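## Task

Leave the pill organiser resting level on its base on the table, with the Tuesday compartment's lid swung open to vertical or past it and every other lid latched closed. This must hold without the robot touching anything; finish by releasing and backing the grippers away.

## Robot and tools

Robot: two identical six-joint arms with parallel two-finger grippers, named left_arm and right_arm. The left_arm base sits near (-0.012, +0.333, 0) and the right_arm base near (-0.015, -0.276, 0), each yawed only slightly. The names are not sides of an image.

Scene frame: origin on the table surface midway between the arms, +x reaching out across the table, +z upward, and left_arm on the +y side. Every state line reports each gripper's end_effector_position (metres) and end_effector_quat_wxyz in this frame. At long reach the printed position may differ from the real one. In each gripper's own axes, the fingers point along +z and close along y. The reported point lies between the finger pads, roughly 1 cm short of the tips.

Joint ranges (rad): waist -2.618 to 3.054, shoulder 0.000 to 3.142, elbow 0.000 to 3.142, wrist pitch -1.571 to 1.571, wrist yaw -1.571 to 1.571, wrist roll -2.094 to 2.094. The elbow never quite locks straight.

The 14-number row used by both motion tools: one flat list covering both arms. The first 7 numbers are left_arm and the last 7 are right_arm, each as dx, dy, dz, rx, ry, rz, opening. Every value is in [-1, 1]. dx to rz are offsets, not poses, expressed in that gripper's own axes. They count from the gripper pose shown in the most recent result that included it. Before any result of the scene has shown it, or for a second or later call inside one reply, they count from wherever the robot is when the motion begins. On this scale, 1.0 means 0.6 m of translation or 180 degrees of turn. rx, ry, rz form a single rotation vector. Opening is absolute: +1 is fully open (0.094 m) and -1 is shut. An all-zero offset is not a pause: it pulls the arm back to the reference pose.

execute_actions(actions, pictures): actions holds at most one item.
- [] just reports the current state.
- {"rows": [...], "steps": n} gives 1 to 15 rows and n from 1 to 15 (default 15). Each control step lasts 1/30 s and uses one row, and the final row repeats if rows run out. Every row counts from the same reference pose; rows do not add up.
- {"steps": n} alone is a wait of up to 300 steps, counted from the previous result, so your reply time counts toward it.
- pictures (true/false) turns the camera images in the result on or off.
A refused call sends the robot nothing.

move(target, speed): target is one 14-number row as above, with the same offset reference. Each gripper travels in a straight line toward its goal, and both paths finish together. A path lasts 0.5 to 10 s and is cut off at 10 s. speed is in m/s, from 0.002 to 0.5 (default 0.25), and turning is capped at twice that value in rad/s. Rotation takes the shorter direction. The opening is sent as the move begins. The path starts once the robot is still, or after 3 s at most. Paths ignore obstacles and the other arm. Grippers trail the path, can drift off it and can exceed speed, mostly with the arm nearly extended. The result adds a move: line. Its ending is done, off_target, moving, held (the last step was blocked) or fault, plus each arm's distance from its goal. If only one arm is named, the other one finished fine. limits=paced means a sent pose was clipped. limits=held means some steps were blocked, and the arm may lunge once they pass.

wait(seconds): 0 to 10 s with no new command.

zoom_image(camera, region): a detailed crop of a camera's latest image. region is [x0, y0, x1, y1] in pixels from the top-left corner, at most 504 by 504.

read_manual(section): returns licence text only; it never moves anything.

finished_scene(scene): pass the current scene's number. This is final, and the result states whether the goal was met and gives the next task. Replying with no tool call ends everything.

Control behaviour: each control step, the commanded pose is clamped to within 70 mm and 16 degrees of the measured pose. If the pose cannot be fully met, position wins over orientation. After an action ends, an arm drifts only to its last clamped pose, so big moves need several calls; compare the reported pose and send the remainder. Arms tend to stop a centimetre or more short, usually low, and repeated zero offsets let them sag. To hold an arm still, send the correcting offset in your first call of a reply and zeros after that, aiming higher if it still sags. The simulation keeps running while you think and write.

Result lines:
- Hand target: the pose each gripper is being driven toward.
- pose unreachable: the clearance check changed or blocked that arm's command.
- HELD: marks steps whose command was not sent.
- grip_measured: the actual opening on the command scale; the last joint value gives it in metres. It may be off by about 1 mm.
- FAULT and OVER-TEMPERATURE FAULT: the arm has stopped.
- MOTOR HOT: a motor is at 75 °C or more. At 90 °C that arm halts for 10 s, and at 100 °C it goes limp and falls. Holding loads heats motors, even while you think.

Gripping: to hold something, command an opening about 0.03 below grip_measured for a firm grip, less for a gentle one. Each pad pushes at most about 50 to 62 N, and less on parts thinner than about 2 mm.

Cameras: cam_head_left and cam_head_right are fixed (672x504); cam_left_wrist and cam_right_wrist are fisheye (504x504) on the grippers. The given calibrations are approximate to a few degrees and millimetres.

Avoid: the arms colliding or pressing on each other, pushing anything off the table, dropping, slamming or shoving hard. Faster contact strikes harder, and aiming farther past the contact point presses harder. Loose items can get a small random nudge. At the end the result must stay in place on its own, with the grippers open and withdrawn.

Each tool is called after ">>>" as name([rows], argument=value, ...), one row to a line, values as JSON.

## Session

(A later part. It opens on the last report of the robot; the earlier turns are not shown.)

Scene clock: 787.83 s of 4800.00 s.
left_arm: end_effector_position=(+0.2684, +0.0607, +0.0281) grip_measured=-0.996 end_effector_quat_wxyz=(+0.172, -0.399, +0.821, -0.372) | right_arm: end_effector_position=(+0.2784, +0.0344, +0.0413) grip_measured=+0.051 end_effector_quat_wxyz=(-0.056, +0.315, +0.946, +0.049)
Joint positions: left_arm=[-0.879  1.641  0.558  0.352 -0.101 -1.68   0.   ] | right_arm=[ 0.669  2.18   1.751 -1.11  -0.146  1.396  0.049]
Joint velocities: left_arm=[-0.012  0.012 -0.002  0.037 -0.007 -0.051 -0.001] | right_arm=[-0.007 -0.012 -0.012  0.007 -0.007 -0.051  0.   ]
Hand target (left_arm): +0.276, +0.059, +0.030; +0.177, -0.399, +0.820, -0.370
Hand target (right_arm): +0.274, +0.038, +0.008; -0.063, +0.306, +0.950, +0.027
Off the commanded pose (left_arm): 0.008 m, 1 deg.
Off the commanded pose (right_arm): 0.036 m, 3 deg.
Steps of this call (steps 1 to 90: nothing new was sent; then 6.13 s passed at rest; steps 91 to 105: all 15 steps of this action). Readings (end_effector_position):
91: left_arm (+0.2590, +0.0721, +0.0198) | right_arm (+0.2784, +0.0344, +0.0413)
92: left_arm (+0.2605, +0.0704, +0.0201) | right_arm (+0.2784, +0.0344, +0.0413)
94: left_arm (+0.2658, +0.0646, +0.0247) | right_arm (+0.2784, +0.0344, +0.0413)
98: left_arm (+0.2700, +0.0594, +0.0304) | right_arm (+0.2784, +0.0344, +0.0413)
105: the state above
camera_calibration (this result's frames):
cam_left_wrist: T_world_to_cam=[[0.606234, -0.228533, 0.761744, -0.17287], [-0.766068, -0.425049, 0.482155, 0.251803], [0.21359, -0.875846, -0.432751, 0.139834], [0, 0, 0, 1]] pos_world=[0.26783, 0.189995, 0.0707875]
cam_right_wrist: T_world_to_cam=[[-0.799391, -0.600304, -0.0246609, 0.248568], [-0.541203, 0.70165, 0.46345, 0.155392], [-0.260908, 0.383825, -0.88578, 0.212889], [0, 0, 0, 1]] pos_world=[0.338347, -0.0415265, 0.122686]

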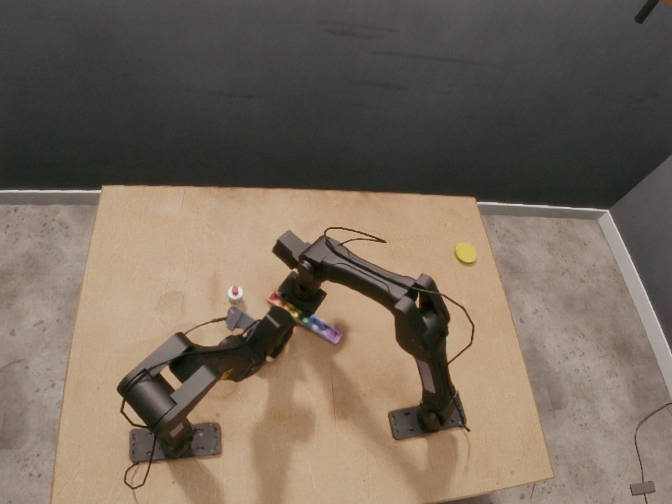

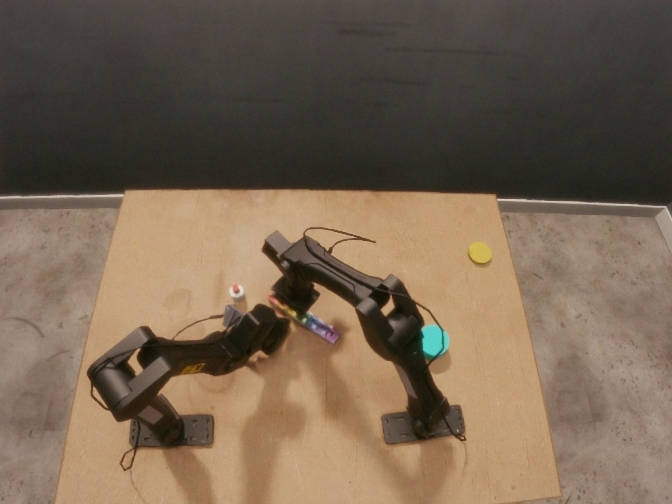

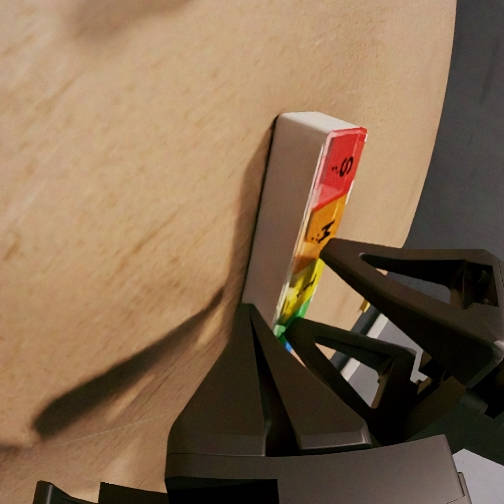

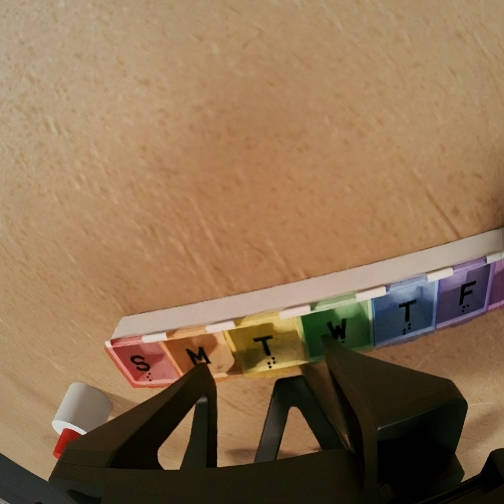

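>>> execute_actions([
  {"rows":[[0,-0.003,0.026,0,0,0,-1, 0,0,0.06,0.015,0,-0.005,0.05]],"steps":12},
])

>>> zoom_image(camera="cam_left_wrist", region=[180, 200, 380, 400])

Scene clock: 791.67 s of 4800.00 s.
left_arm: end_effector_position=(+0.2702, +0.0573, +0.0154) grip_measured=-0.997 end_effector_quat_wxyz=(+0.168, -0.399, +0.824, -0.367) | right_arm: end_effector_position=(+0.2784, +0.0344, +0.0413) grip_measured=+0.051 end_effector_quat_wxyz=(-0.056, +0.315, +0.946, +0.049)
Joint positions: left_arm=[-0.879  1.702  0.566  0.391 -0.095 -1.681  0.   ] | right_arm=[ 0.669  2.18   1.751 -1.11  -0.146  1.396  0.049]
Joint velocities: left_arm=[-0.002  0.022  0.012  0.007  0.007  0.007  0.001] | right_arm=[-0.002  0.002  0.002 -0.022 -0.022 -0.066 -0.   ]
Hand target (left_arm): +0.278, +0.053, +0.019; +0.172, -0.399, +0.821, -0.372
Hand target (right_arm): +0.274, +0.038, +0.008; -0.063, +0.306, +0.950, +0.027
Off the commanded pose (left_arm): 0.010 m, 1 deg.
Off the commanded pose (right_arm): 0.036 m, 3 deg.
Steps of this call (steps 1 to 90: nothing new was sent; then 0.43 s passed at rest; steps 91 to 102: all 12 steps of this action). Readings (end_effector_position):
91: left_arm (+0.2682, +0.0607, +0.0263) | right_arm (+0.2784, +0.0344, +0.0413)
92: left_arm (+0.2690, +0.0597, +0.0239) | right_arm (+0.2784, +0.0344, +0.0413)
94: left_arm (+0.2684, +0.0596, +0.0150) | right_arm (+0.2784, +0.0344, +0.0413)
98: left_arm (+0.2701, +0.0575, +0.0153) | right_arm (+0.2784, +0.0344, +0.0413)
102: the state above
camera_calibration (this result's frames):
cam_left_wrist: T_world_to_cam=[[0.614866, -0.235557, 0.752631, -0.16681], [-0.761491, -0.425549, 0.488917, 0.256513], [0.205114, -0.87374, -0.44103, 0.133341], [0, 0, 0, 1]] pos_world=[0.270547, 0.186371, 0.0589401]
cam_right_wrist: T_world_to_cam=[[-0.799391, -0.600304, -0.0246609, 0.248568], [-0.541203, 0.70165, 0.46345, 0.155392], [-0.260908, 0.383825, -0.88578, 0.212889], [0, 0, 0, 1]] pos_world=[0.338347, -0.0415265, 0.122686]

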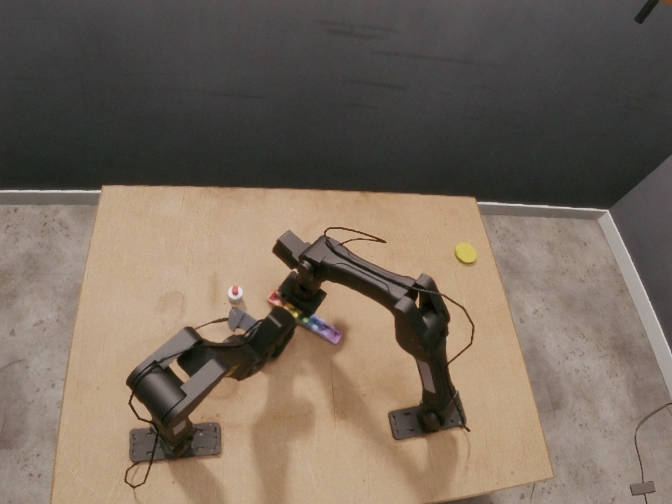

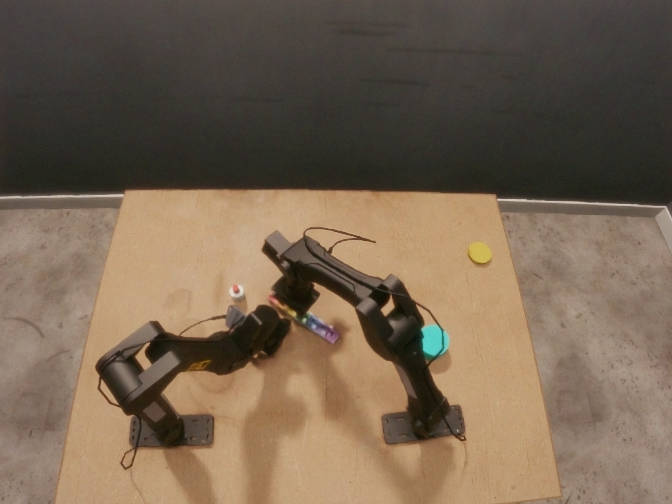

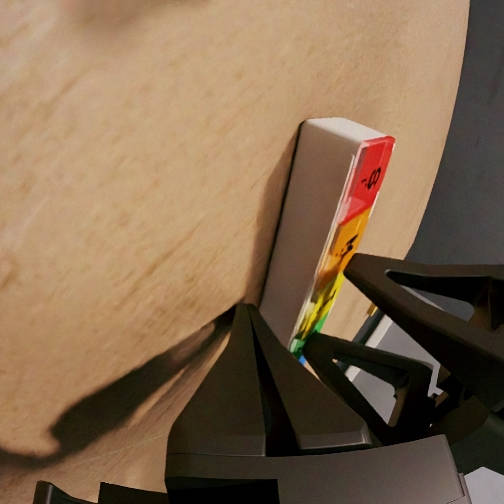

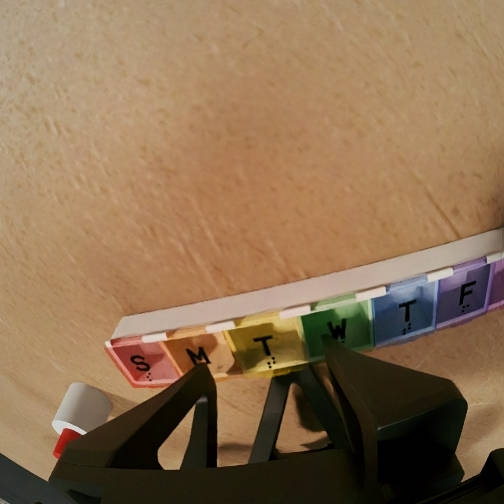

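Region (180, 200, 380, 400) of cam_left_wrist's 504x504 image, scaled by 2.520, with more detail than that image has.

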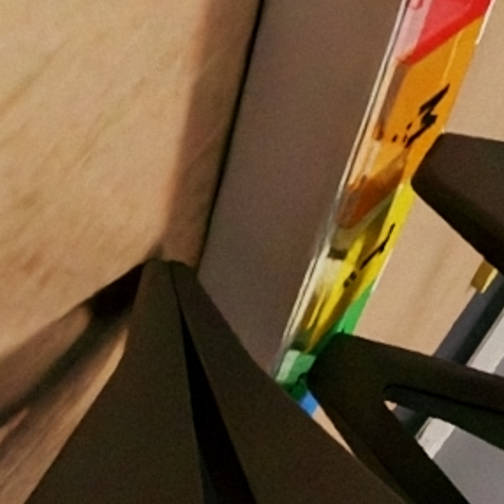

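>>> execute_actions([
  {"rows":[[0,-0.018,0.0105,0,0,0,-0.78, 0,0,0.07,0.015,0,-0.005,0.05]],"steps":15},
])

>>> zoom_image(camera="cam_left_wrist", region=[180, 200, 380, 400])

Scene clock: 795.97 s of 4800.00 s.
left_arm: end_effector_position=(+0.2738, +0.0519, +0.0190) grip_measured=-0.782 end_effector_quat_wxyz=(+0.166, -0.398, +0.822, -0.372) | right_arm: end_effector_position=(+0.2783, +0.0345, +0.0413) grip_measured=+0.051 end_effector_quat_wxyz=(-0.056, +0.315, +0.946, +0.049)
Joint positions: left_arm=[-0.879  1.71   0.588  0.386 -0.09  -1.681  0.01 ] | right_arm=[ 0.669  2.18   1.751 -1.11  -0.146  1.396  0.049]
Joint velocities: left_arm=[-0.002  0.012  0.007  0.051 -0.007 -0.022 -0.001] | right_arm=[-0.002 -0.027 -0.007 -0.007  0.095  0.007  0.001]
Hand target (left_arm): +0.279, +0.050, +0.019; +0.168, -0.399, +0.823, -0.367
Hand target (right_arm): +0.273, +0.038, +0.002; -0.063, +0.306, +0.949, +0.026
Off the commanded pose (left_arm): 0.006 m, 1 deg.
Off the commanded pose (right_arm): 0.042 m, 3 deg.
Steps of this call (steps 1 to 90: nothing new was sent; then 0.80 s passed at rest; steps 91 to 105: all 15 steps of this action). Readings (end_effector_position):
91: left_arm (+0.2711, +0.0563, +0.0167) | right_arm (+0.2783, +0.0345, +0.0413)
92: left_arm (+0.2731, +0.0541, +0.0194) | right_arm (+0.2783, +0.0345, +0.0413)
94: left_arm (+0.2748, +0.0515, +0.0212) | right_arm (+0.2783, +0.0345, +0.0413)
98: left_arm (+0.2739, +0.0520, +0.0191) | right_arm (+0.2783, +0.0345, +0.0413)
105: the state above
camera_calibration (this result's frames):
cam_left_wrist: T_world_to_cam=[[0.611692, -0.230465, 0.756782, -0.172541], [-0.764555, -0.417935, 0.4907, 0.25562], [0.203197, -0.878758, -0.431851, 0.130093], [0, 0, 0, 1]] pos_world=[0.274543, 0.181388, 0.061324]
cam_right_wrist: T_world_to_cam=[[-0.799162, -0.600609, -0.0246609, 0.248488], [-0.541471, 0.701444, 0.46345, 0.155331], [-0.261054, 0.383725, -0.88578, 0.212859], [0, 0, 0, 1]] pos_world=[0.338257, -0.0413916, 0.122686]

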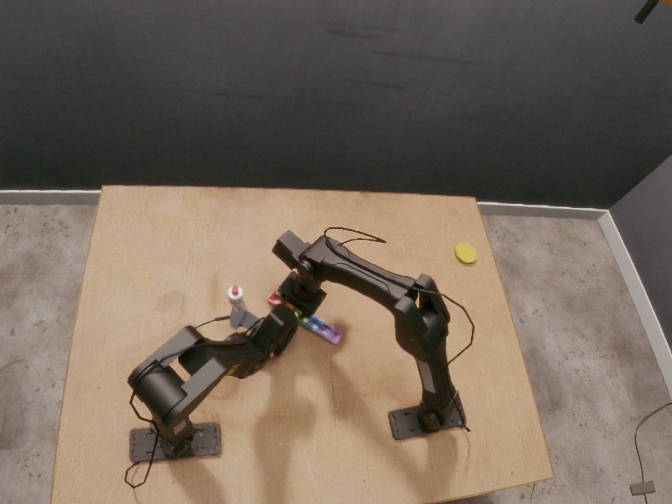

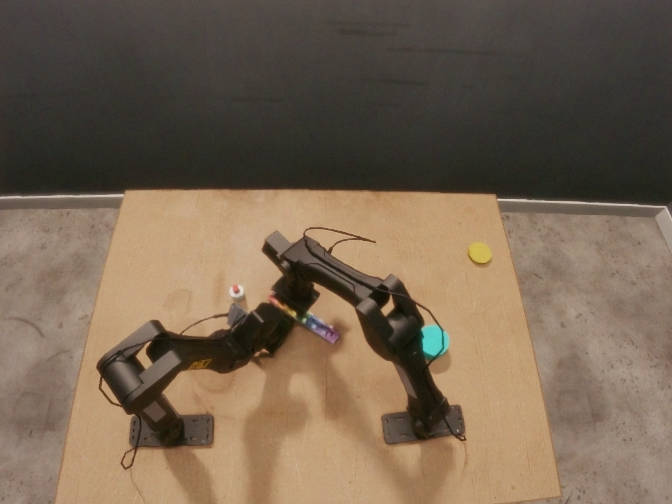

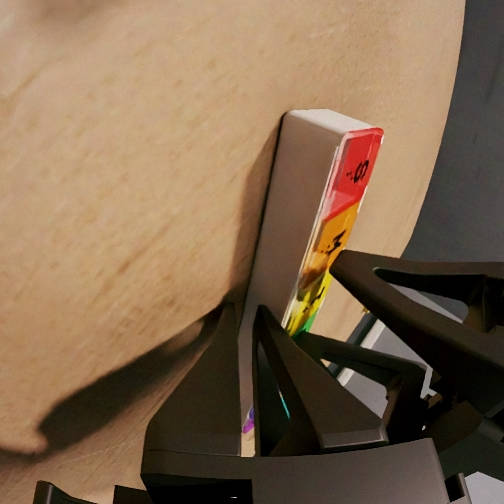

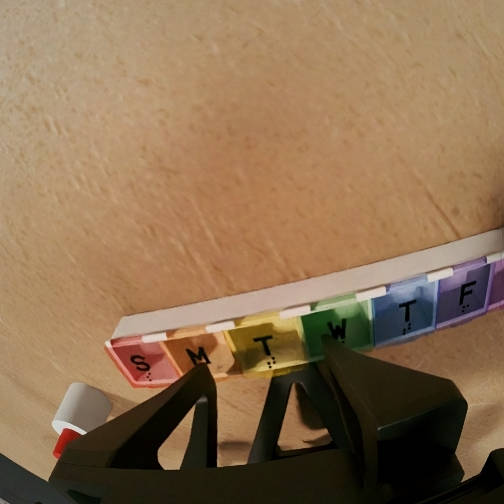

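Region (180, 200, 380, 400) of cam_left_wrist's 504x504 image, scaled by 2.520, with more detail than that image has.

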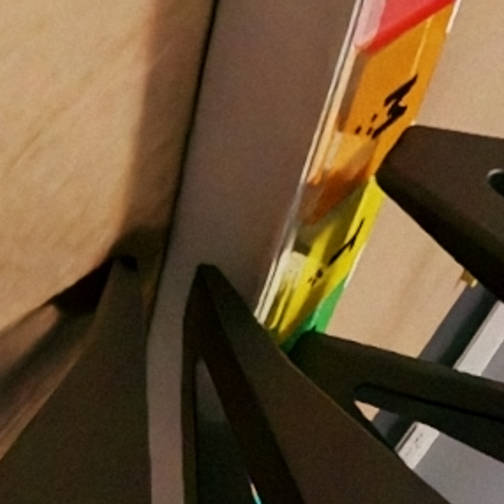

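>>> execute_actions([
  {"rows":[[0,-0.013,0.015,0,0,0,-0.72, 0,0,0.085,0.015,0,-0.005,0.05],[0,-0.013,0.015,0,0,0,-0.72, 0,0,0.085,0.015,0,-0.005,0.05],[0,-0.013,0.015,0,0,0,-0.72, 0,0,0.085,0.015,0,-0.005,0.05],[0,-0.013,0.015,0,0,0,-0.72, 0,0,0.085,0.015,0,-0.005,0.05],[0,-0.013,0.015,0,0,0,-0.72, 0,0,0.085,0.015,0,-0.005,0.05],[0,-0.013,0.015,0,0,0,-0.66, 0,0,0.085,0.015,0,-0.005,0.05]],"steps":15},
])

>>> zoom_image(camera="cam_left_wrist", region=[180, 200, 380, 400])

Scene clock: 801.93 s of 4800.00 s.
left_arm: end_effector_position=(+0.2755, +0.0502, +0.0207) grip_measured=-0.664 end_effector_quat_wxyz=(+0.167, -0.398, +0.821, -0.373) | right_arm: end_effector_position=(+0.2804, +0.0337, +0.0407) grip_measured=+0.051 end_effector_quat_wxyz=(-0.050, +0.315, +0.946, +0.047)
Joint positions: left_arm=[-0.879  1.711  0.597  0.382 -0.09  -1.682  0.016] | right_arm=[ 0.669  2.181  1.751 -1.106 -0.134  1.396  0.049]
Joint velocities: left_arm=[-0.007 -0.007  0.007  0.007 -0.051  0.022 -0.   ] | right_arm=[ 0.012  0.002 -0.007  0.037 -0.007  0.022 -0.001]
Hand target (left_arm): +0.283, +0.045, +0.019; +0.166, -0.398, +0.822, -0.372
Hand target (right_arm): +0.272, +0.038, -0.005; -0.064, +0.306, +0.950, +0.026
Off the commanded pose (left_arm): 0.010 m, 0 deg.
Off the commanded pose (right_arm): 0.051 m, 3 deg.
Steps of this call (steps 1 to 90: nothing new was sent; then 2.47 s passed at rest; steps 91 to 105: all 15 steps of this action). Readings (end_effector_position):
91: left_arm (+0.2744, +0.0513, +0.0195) | right_arm (+0.2784, +0.0346, +0.0410)
92: left_arm (+0.2748, +0.0509, +0.0199) | right_arm (+0.2788, +0.0344, +0.0409)
94: left_arm (+0.2749, +0.0508, +0.0199) | right_arm (+0.2791, +0.0342, +0.0409)
98: left_arm (+0.2755, +0.0502, +0.0207) | right_arm (+0.2803, +0.0338, +0.0407)
105: the state above
camera_calibration (this result's frames):
cam_left_wrist: T_world_to_cam=[[0.610432, -0.228093, 0.758516, -0.175038], [-0.765157, -0.417319, 0.490285, 0.255524], [0.204712, -0.87967, -0.429272, 0.128535], [0, 0, 0, 1]] pos_world=[0.276052, 0.179778, 0.0626652]
cam_right_wrist: T_world_to_cam=[[-0.799115, -0.600465, -0.0292862, 0.249838], [-0.54593, 0.704414, 0.45361, 0.158843], [-0.251748, 0.378475, -0.890719, 0.210988], [0, 0, 0, 1]] pos_world=[0.339482, -0.0417257, 0.123195]

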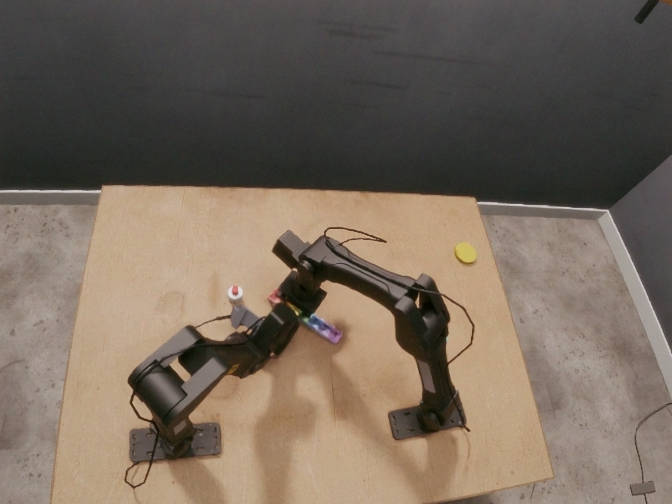

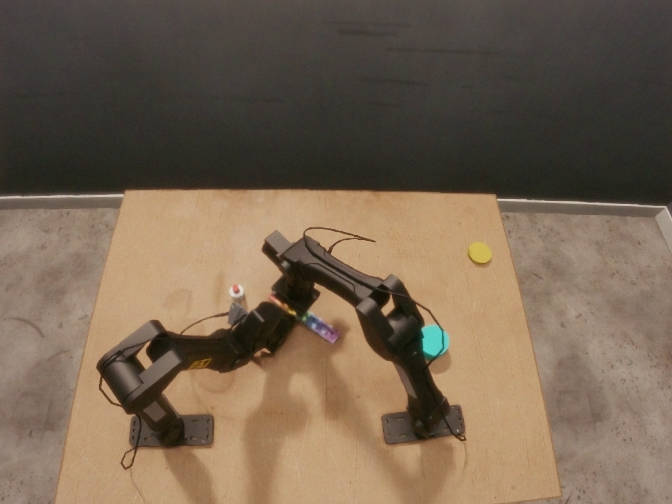

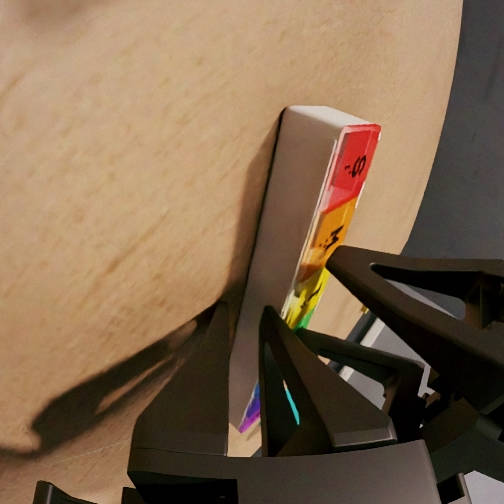

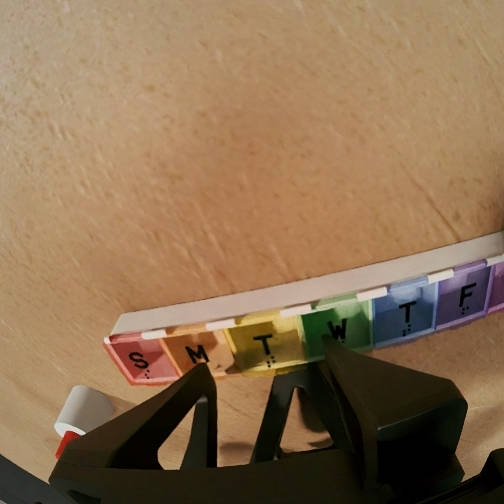

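Region (180, 200, 380, 400) of cam_left_wrist's 504x504 image, scaled by 2.520, with more detail than that image has.

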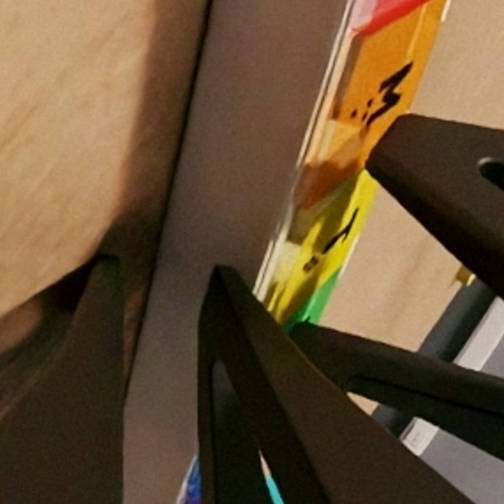

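>>> execute_actions([
  {"rows":[[0,0.004,-0.012,0,0,0,-0.8, 0,0,0.07,0.015,0,-0.005,0.05],[0,0.004,-0.012,0,0,0,-0.8, 0,0,0.07,0.015,0,-0.005,0.05],[0,0.004,-0.012,0,0,0,-0.8, 0,0,0.07,0.015,0,-0.005,0.05],[0,0.004,-0.012,0,0,0,-0.8, 0,0,0.07,0.015,0,-0.005,0.05],[-0.028,0.002,-0.01,0,0,0,-0.8, 0,0,0.07,0.015,0,-0.005,0.05]],"steps":15},
])

>>> zoom_image(camera="cam_left_wrist", region=[180, 200, 380, 400])

Scene clock: 816.73 s of 4800.00 s.
left_arm: end_effector_position=(+0.2846, +0.0625, +0.0187) grip_measured=-0.798 end_effector_quat_wxyz=(+0.165, -0.403, +0.821, -0.370) | right_arm: end_effector_position=(+0.2805, +0.0336, +0.0407) grip_measured=+0.051 end_effector_quat_wxyz=(-0.050, +0.315, +0.947, +0.047)
Joint positions: left_arm=[-0.825  1.711  0.591  0.382 -0.052 -1.656  0.009] | right_arm=[ 0.669  2.181  1.751 -1.106 -0.133  1.396  0.049]
Joint velocities: left_arm=[ 0.002 -0.012 -0.002 -0.022 -0.007  0.022 -0.   ] | right_arm=[-0.007 -0.022 -0.012 -0.051 -0.022  0.066 -0.001]
Hand target (left_arm): +0.282, +0.067, +0.024; +0.167, -0.398, +0.821, -0.373
Hand target (right_arm): +0.276, +0.037, +0.002; -0.057, +0.306, +0.950, +0.025
Off the commanded pose (left_arm): 0.007 m, 1 deg.
Off the commanded pose (right_arm): 0.042 m, 3 deg.
Steps of this call (steps 1 to 90: nothing new was sent; then 11.30 s passed at rest; steps 91 to 105: all 15 steps of this action). Readings (end_effector_position):
91: left_arm (+0.2756, +0.0502, +0.0210) | right_arm (+0.2804, +0.0336, +0.0407)
92: left_arm (+0.2754, +0.0502, +0.0209) | right_arm (+0.2805, +0.0336, +0.0407)
94: left_arm (+0.2752, +0.0504, +0.0205) | right_arm (+0.2805, +0.0336, +0.0407)
98: left_arm (+0.2819, +0.0599, +0.0186) | right_arm (+0.2805, +0.0336, +0.0407)
105: the state above
camera_calibration (this result's frames):
cam_left_wrist: T_world_to_cam=[[0.61933, -0.223089, 0.75277, -0.178996], [-0.756937, -0.424286, 0.497018, 0.266538], [0.208511, -0.877617, -0.431638, 0.135439], [0, 0, 0, 1]] pos_world=[0.28437, 0.19202, 0.0607289]
cam_right_wrist: T_world_to_cam=[[-0.799115, -0.60046, -0.029367, 0.249856], [-0.546146, 0.704681, 0.452934, 0.15905], [-0.251274, 0.377985, -0.89106, 0.210929], [0, 0, 0, 1]] pos_world=[0.339529, -0.0417794, 0.123249]

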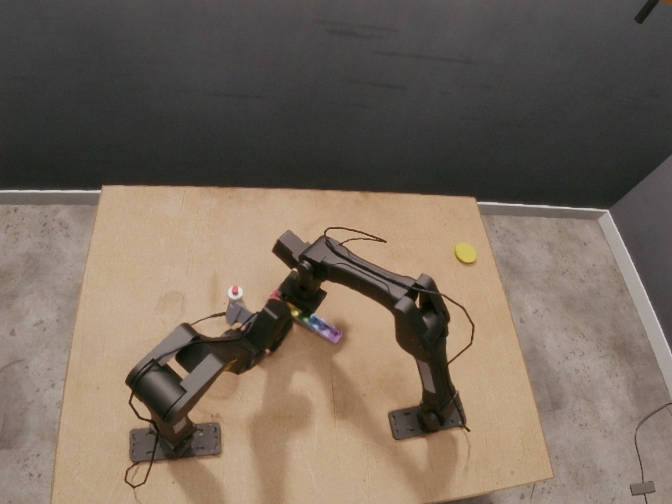

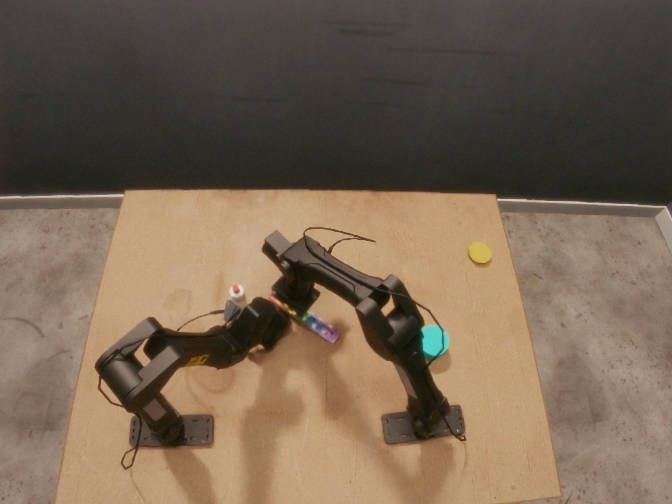

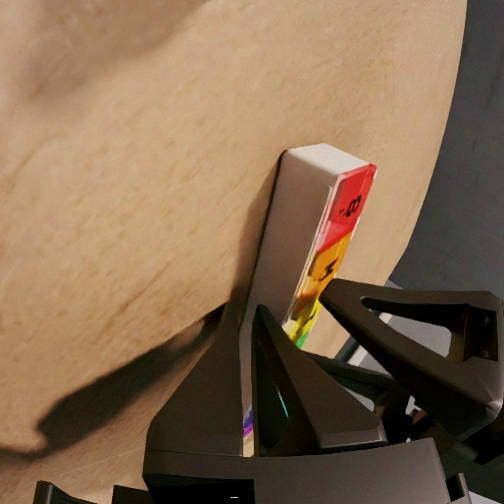

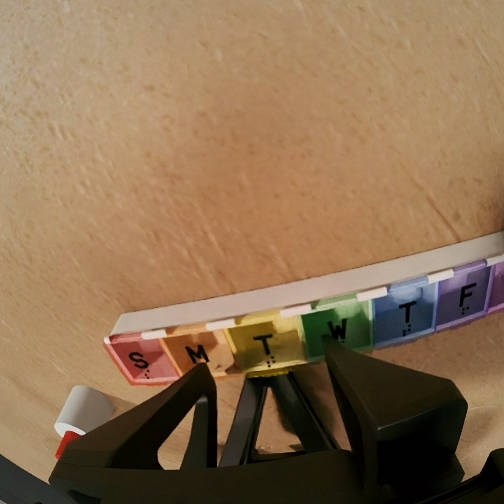

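Region (180, 200, 380, 400) of cam_left_wrist's 504x504 image, scaled by 2.520, with more detail than that image has.

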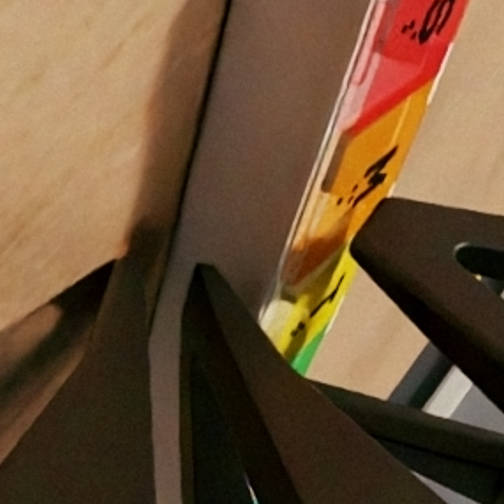

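>>> execute_actions([
  {"rows":[[0,-0.006,0.007,0,0,0,-0.74, 0,0,0.085,0.015,0,-0.005,0.05],[0,-0.006,0.007,0,0,0,-0.74, 0,0,0.085,0.015,0,-0.005,0.05],[0,-0.006,0.007,0,0,0,-0.74, 0,0,0.085,0.015,0,-0.005,0.05],[0,-0.006,0.007,0,0,0,-0.74, 0,0,0.085,0.015,0,-0.005,0.05],[0,-0.006,0.007,0,0,0,-0.68, 0,0,0.085,0.015,0,-0.005,0.05],[0,-0.006,0.007,0,0,0,-0.68, 0,0,0.085,0.015,0,-0.005,0.05],[0,-0.006,0.007,0,0,0,-0.68, 0,0,0.085,0.015,0,-0.005,0.05],[0,-0.006,0.007,0,0,0,-0.68, 0,0,0.085,0.015,0,-0.005,0.05],[0,-0.006,0.007,0,0,0,-0.62, 0,0,0.085,0.015,0,-0.005,0.05]],"steps":15},
])

>>> zoom_image(camera="cam_right_wrist", region=[170, 280, 390, 460])

>>> zoom_image(camera="cam_left_wrist", region=[180, 200, 380, 400])

Scene clock: 823.53 s of 4800.00 s.
left_arm: end_effector_position=(+0.2860, +0.0608, +0.0211) grip_measured=-0.624 end_effector_quat_wxyz=(+0.166, -0.402, +0.818, -0.376) | right_arm: end_effector_position=(+0.2822, +0.0328, +0.0405) grip_measured=+0.051 end_effector_quat_wxyz=(-0.045, +0.315, +0.947, +0.046)
Joint positions: left_arm=[-0.825  1.711  0.591  0.395 -0.051 -1.657  0.018] | right_arm=[ 0.669  2.181  1.751 -1.103 -0.123  1.396  0.049]
Joint velocities: left_arm=[-0.002  0.002 -0.012  0.007 -0.007  0.007  0.001] | right_arm=[ 0.007 -0.007 -0.017  0.037 -0.007 -0.051  0.001]
Hand target (left_arm): +0.289, +0.059, +0.018; +0.165, -0.403, +0.821, -0.370
Hand target (right_arm): +0.274, +0.037, -0.006; -0.057, +0.306, +0.950, +0.024
Off the commanded pose (left_arm): 0.004 m, 1 deg.
Off the commanded pose (right_arm): 0.051 m, 3 deg.
Steps of this call (steps 1 to 90: nothing new was sent; then 3.30 s passed at rest; steps 91 to 105: all 15 steps of this action). Readings (end_effector_position):
91: left_arm (+0.2847, +0.0620, +0.0191) | right_arm (+0.2805, +0.0336, +0.0407)
92: left_arm (+0.2849, +0.0618, +0.0195) | right_arm (+0.2805, +0.0336, +0.0407)
94: left_arm (+0.2850, +0.0617, +0.0196) | right_arm (+0.2805, +0.0336, +0.0407)
98: left_arm (+0.2854, +0.0614, +0.0202) | right_arm (+0.2811, +0.0334, +0.0406)
105: the state above
camera_calibration (this result's frames):
cam_left_wrist: T_world_to_cam=[[0.613055, -0.21543, 0.760101, -0.180865], [-0.761077, -0.419161, 0.495042, 0.266638], [0.211958, -0.881983, -0.420927, 0.133785], [0, 0, 0, 1]] pos_world=[0.285455, 0.190796, 0.061792]
cam_right_wrist: T_world_to_cam=[[-0.799061, -0.600339, -0.0330724, 0.25083], [-0.5498, 0.707314, 0.444328, 0.161937], [-0.243355, 0.373228, -0.895254, 0.209576], [0, 0, 0, 1]] pos_world=[0.340463, -0.0421768, 0.123966]

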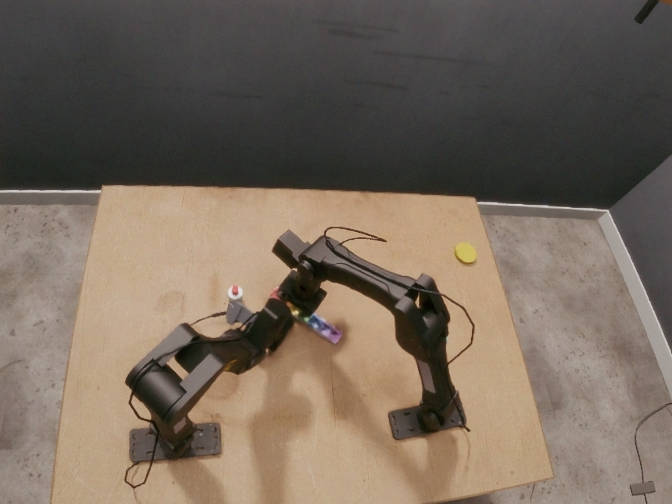

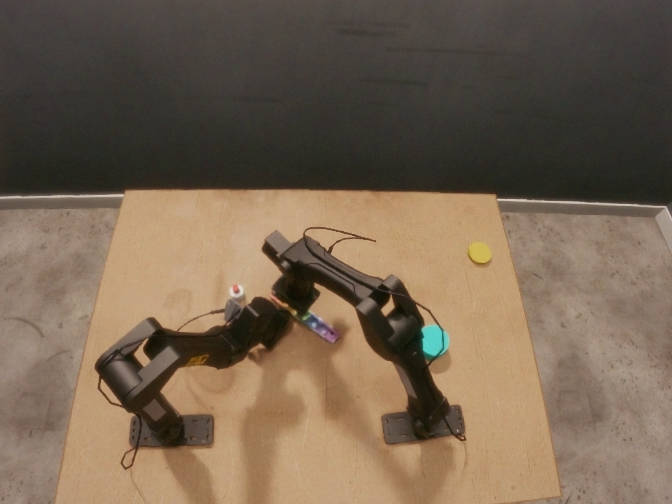

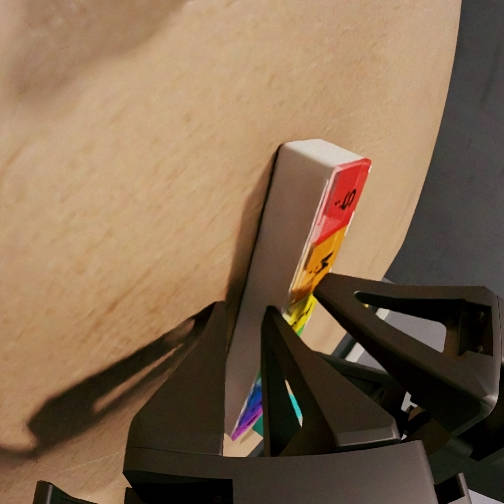

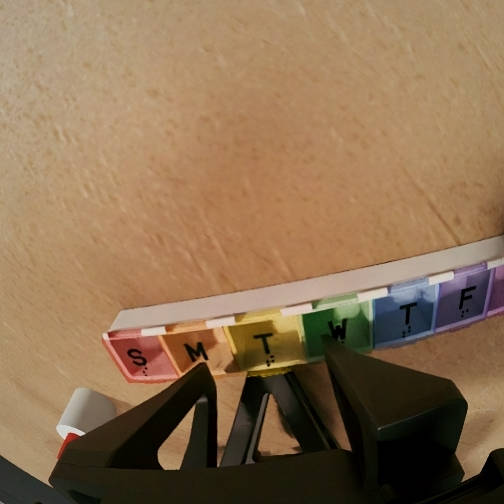

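Region (170, 280, 390, 460) of cam_right_wrist's 504x504 image, scaled by 2.291, with more detail than that image has; it fills the top 412 rows of this view, and the rest is white.

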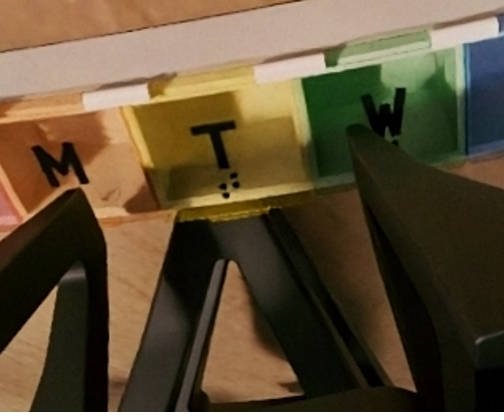

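Region (180, 200, 380, 400) of cam_left_wrist's 504x504 image, scaled by 2.520, with more detail than that image has.

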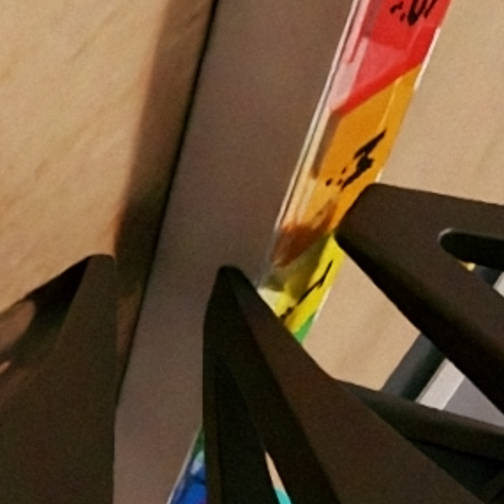

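>>> execute_actions([
  {"rows":[[0,-0.003,-0.003,0,0,0,-0.58, 0,0,0.1,0.015,0,-0.005,0.05],[0,-0.003,-0.003,0,0,0,-0.58, 0,0,0.1,0.015,0,-0.005,0.05],[0,-0.003,-0.003,0,0,0,-0.58, 0,0,0.1,0.015,0,-0.005,0.05],[0,-0.003,-0.003,0,0,0,-0.58, 0,0,0.1,0.015,0,-0.005,0.05],[0,-0.003,-0.003,0,0,0,-0.54, 0,0,0.1,0.015,0,-0.005,0.05],[0,-0.003,-0.003,0,0,0,-0.54, 0,0,0.1,0.015,0,-0.005,0.05],[0,-0.003,-0.003,0,0,0,-0.54, 0,0,0.1,0.015,0,-0.005,0.05],[0,-0.003,-0.003,0,0,0,-0.54, 0,0,0.1,0.015,0,-0.005,0.05],[0,-0.003,-0.003,0,0,0,-0.5, 0,0,0.1,0.015,0,-0.005,0.05]],"steps":15},
])

>>> zoom_image(camera="cam_right_wrist", region=[170, 280, 390, 460])

>>> zoom_image(camera="cam_left_wrist", region=[180, 200, 380, 400])

Scene clock: 834.30 s of 4800.00 s.
left_arm: end_effector_position=(+0.2874, +0.0598, +0.0234) grip_measured=-0.503 end_effector_quat_wxyz=(+0.168, -0.402, +0.816, -0.381) | right_arm: end_effector_position=(+0.2850, +0.0319, +0.0402) grip_measured=+0.051 end_effector_quat_wxyz=(-0.037, +0.315, +0.947, +0.045)
Joint positions: left_arm=[-0.825  1.71   0.591  0.405 -0.052 -1.658  0.023] | right_arm=[ 0.67   2.181  1.751 -1.097 -0.108  1.396  0.049]
Joint velocities: left_arm=[-0.002 -0.017  0.012  0.007  0.037 -0.066 -0.   ] | right_arm=[-0.007 -0.002  0.002 -0.037 -0.022 -0.037  0.001]
Hand target (left_arm): +0.286, +0.061, +0.024; +0.166, -0.402, +0.818, -0.376
Hand target (right_arm): +0.275, +0.036, -0.014; -0.053, +0.306, +0.950, +0.022
Off the commanded pose (left_arm): 0.002 m, 1 deg.
Off the commanded pose (right_arm): 0.060 m, 3 deg.
Steps of this call (steps 1 to 90: nothing new was sent; then 7.27 s passed at rest; steps 91 to 105: all 15 steps of this action). Readings (end_effector_position):
91: left_arm (+0.2862, +0.0607, +0.0214) | right_arm (+0.2827, +0.0327, +0.0405)
92: left_arm (+0.2864, +0.0605, +0.0217) | right_arm (+0.2830, +0.0327, +0.0404)
94: left_arm (+0.2865, +0.0606, +0.0217) | right_arm (+0.2832, +0.0326, +0.0404)
98: left_arm (+0.2869, +0.0602, +0.0227) | right_arm (+0.2846, +0.0321, +0.0403)
105: the state above
camera_calibration (this result's frames):
cam_left_wrist: T_world_to_cam=[[0.607141, -0.208822, 0.766664, -0.182537], [-0.764518, -0.416466, 0.492005, 0.267013], [0.216548, -0.884845, -0.412501, 0.132187], [0, 0, 0, 1]] pos_world=[0.286337, 0.190049, 0.0630999]
cam_right_wrist: T_world_to_cam=[[-0.798658, -0.6004, -0.0407959, 0.252801], [-0.556234, 0.710635, 0.430816, 0.166528], [-0.229671, 0.366767, -0.901517, 0.206928], [0, 0, 0, 1]] pos_world=[0.342055, -0.0424526, 0.125119]

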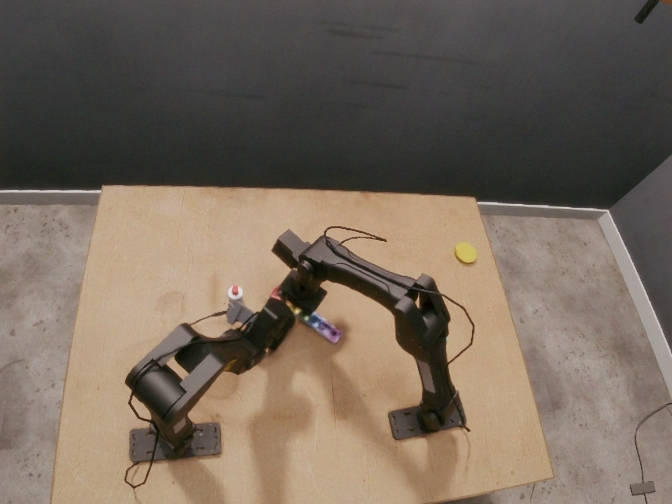

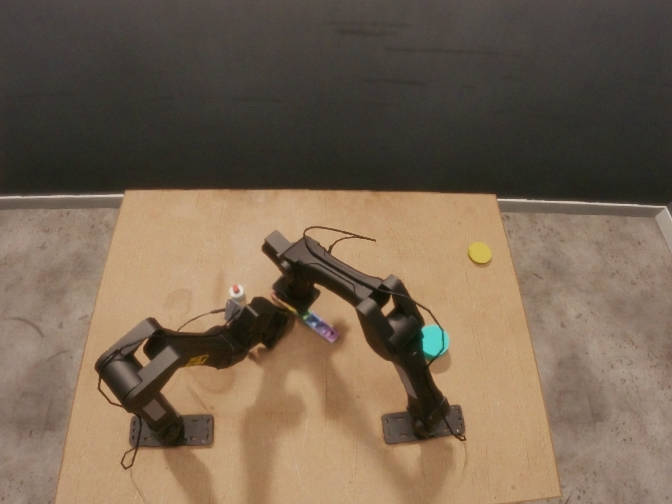

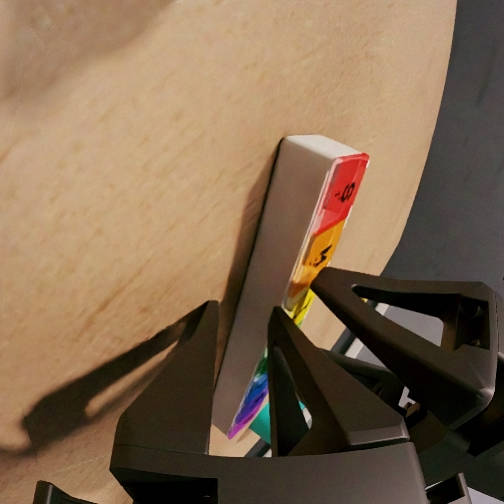

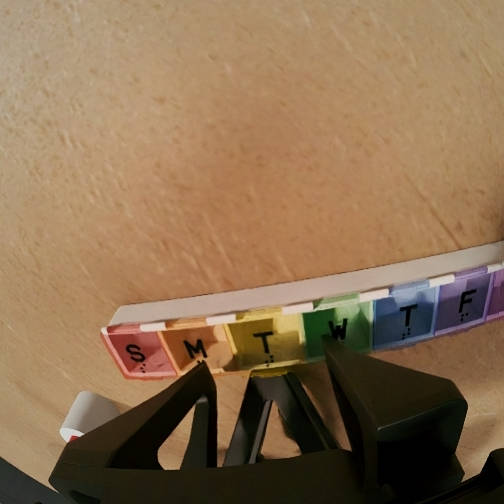

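Region (170, 280, 390, 460) of cam_right_wrist's 504x504 image, scaled by 2.291, with more detail than that image has; it fills the top 412 rows of this view, and the rest is white.

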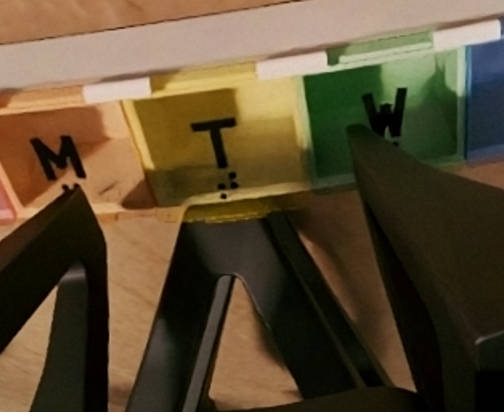

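Region (180, 200, 380, 400) of cam_left_wrist's 504x504 image, scaled by 2.520, with more detail than that image has.

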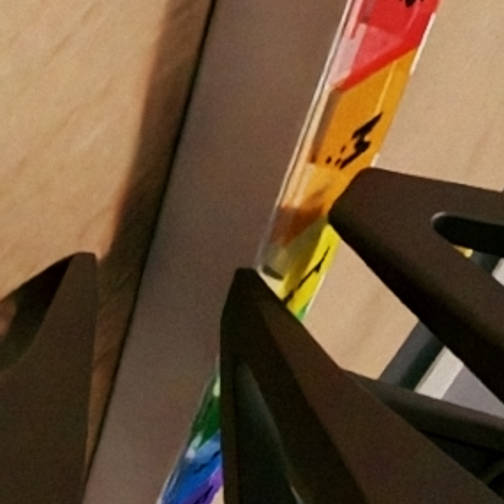

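>>> execute_actions([
  {"rows":[[0,0.001,-0.006,0,0,0,-0.47, 0,0,0.1,0.015,0,-0.005,0.05],[0,0.001,-0.006,0,0,0,-0.47, 0,0,0.1,0.015,0,-0.005,0.05],[0,0.001,-0.006,0,0,0,-0.47, 0,0,0.1,0.015,0,-0.005,0.05],[0,0.001,-0.006,0,0,0,-0.47, 0,0,0.1,0.015,0,-0.005,0.05],[0,0.001,-0.006,0,0,0,-0.44, 0,0,0.1,0.015,0,-0.005,0.05],[0,0.001,-0.006,0,0,0,-0.44, 0,0,0.1,0.015,0,-0.005,0.05],[0,0.001,-0.006,0,0,0,-0.44, 0,0,0.1,0.015,0,-0.005,0.05],[0,0.001,-0.006,0,0,0,-0.44, 0,0,0.1,0.015,0,-0.005,0.05],[0,0.001,-0.006,0,0,0,-0.41, 0,0,0.1,0.015,0,-0.005,0.05]],"steps":15},
])

>>> zoom_image(camera="cam_right_wrist", region=[170, 280, 390, 460])

>>> zoom_image(camera="cam_left_wrist", region=[180, 200, 380, 400])

Scene clock: 843.37 s of 4800.00 s.
left_arm: end_effector_position=(+0.2886, +0.0586, +0.0254) grip_measured=-0.412 end_effector_quat_wxyz=(+0.169, -0.402, +0.813, -0.385) | right_arm: end_effector_position=(+0.2851, +0.0318, +0.0402) grip_measured=+0.051 end_effector_quat_wxyz=(-0.037, +0.315, +0.947, +0.045)
Joint positions: left_arm=[-0.825  1.71   0.591  0.415 -0.052 -1.661  0.028] | right_arm=[ 0.67   2.181  1.751 -1.097 -0.107  1.396  0.049]
Joint velocities: left_arm=[ 0.002  0.012 -0.002 -0.022 -0.007  0.022  0.   ] | right_arm=[-0.007 -0.002  0.007 -0.051  0.007  0.051  0.001]
Hand target (left_arm): +0.285, +0.062, +0.025; +0.168, -0.402, +0.816, -0.381
Hand target (right_arm): +0.278, +0.034, -0.014; -0.045, +0.306, +0.951, +0.021
Off the commanded pose (left_arm): 0.005 m, 1 deg.
Off the commanded pose (right_arm): 0.060 m, 3 deg.
Steps of this call (steps 1 to 90: nothing new was sent; then 5.57 s passed at rest; steps 91 to 105: all 15 steps of this action). Readings (end_effector_position):
91: left_arm (+0.2876, +0.0596, +0.0238) | right_arm (+0.2851, +0.0318, +0.0402)
92: left_arm (+0.2878, +0.0594, +0.0241) | right_arm (+0.2851, +0.0318, +0.0402)
94: left_arm (+0.2879, +0.0593, +0.0243) | right_arm (+0.2851, +0.0318, +0.0402)
98: left_arm (+0.2883, +0.0589, +0.0249) | right_arm (+0.2851, +0.0318, +0.0402)
105: the state above
camera_calibration (this result's frames):
cam_left_wrist: T_world_to_cam=[[0.60277, -0.200555, 0.772299, -0.184453], [-0.766746, -0.413469, 0.491064, 0.266967], [0.220837, -0.888156, -0.403002, 0.130403], [0, 0, 0, 1]] pos_world=[0.28708, 0.189208, 0.0639074]
cam_right_wrist: T_world_to_cam=[[-0.798657, -0.600396, -0.0408768, 0.252818], [-0.556434, 0.710893, 0.43013, 0.166732], [-0.22919, 0.366272, -0.901841, 0.206863], [0, 0, 0, 1]] pos_world=[0.342101, -0.0425056, 0.125176]

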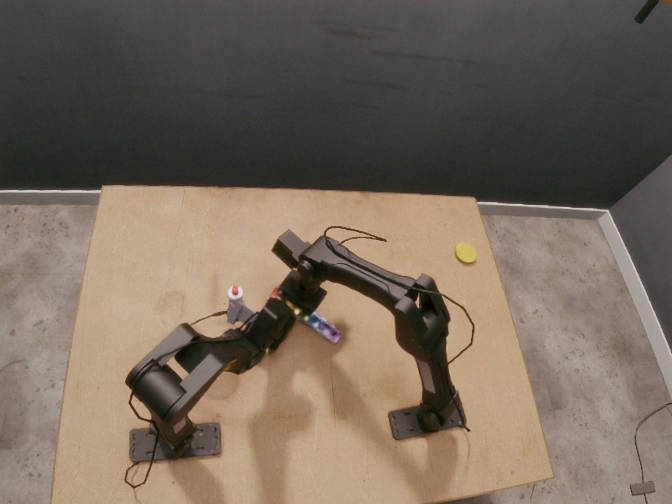

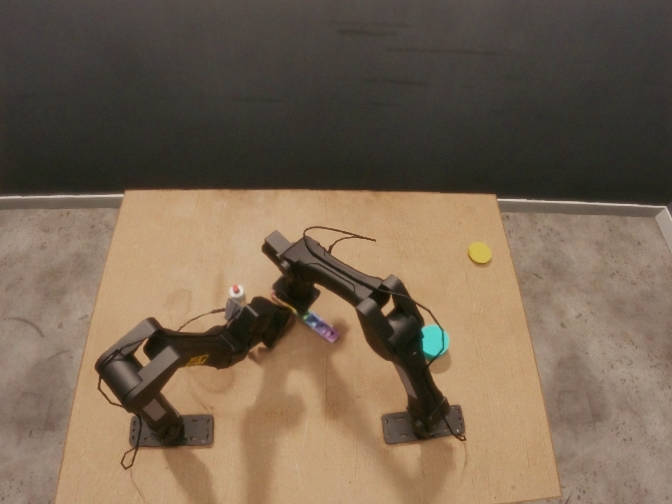

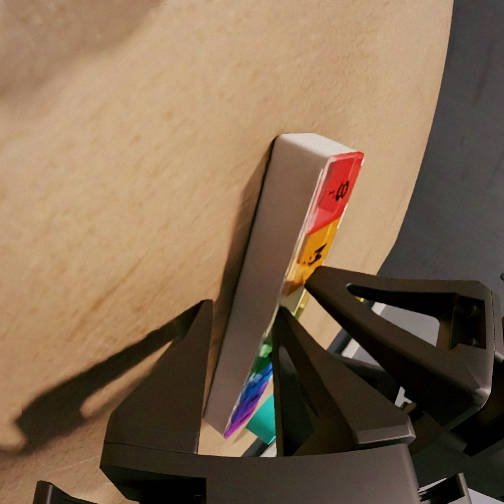

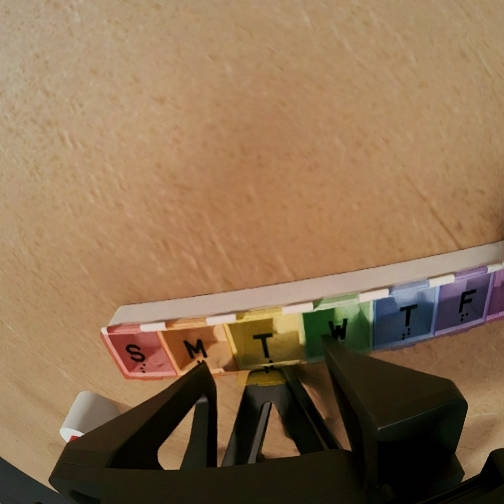

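Region (170, 280, 390, 460) of cam_right_wrist's 504x504 image, scaled by 2.291, with more detail than that image has; it fills the top 412 rows of this view, and the rest is white.

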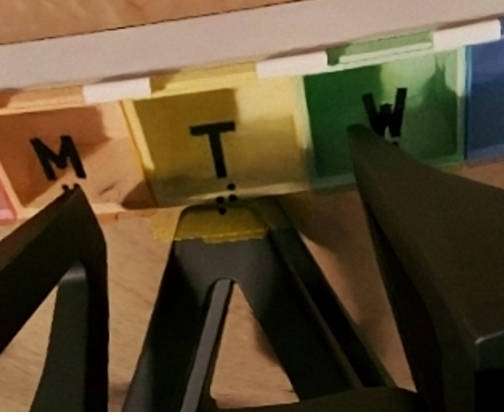

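Region (180, 200, 380, 400) of cam_left_wrist's 504x504 image, scaled by 2.520, with more detail than that image has.

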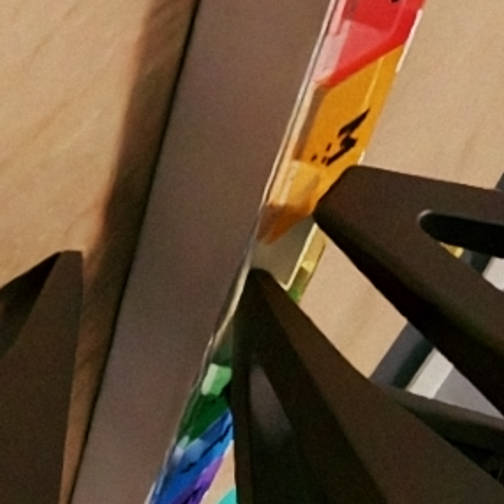

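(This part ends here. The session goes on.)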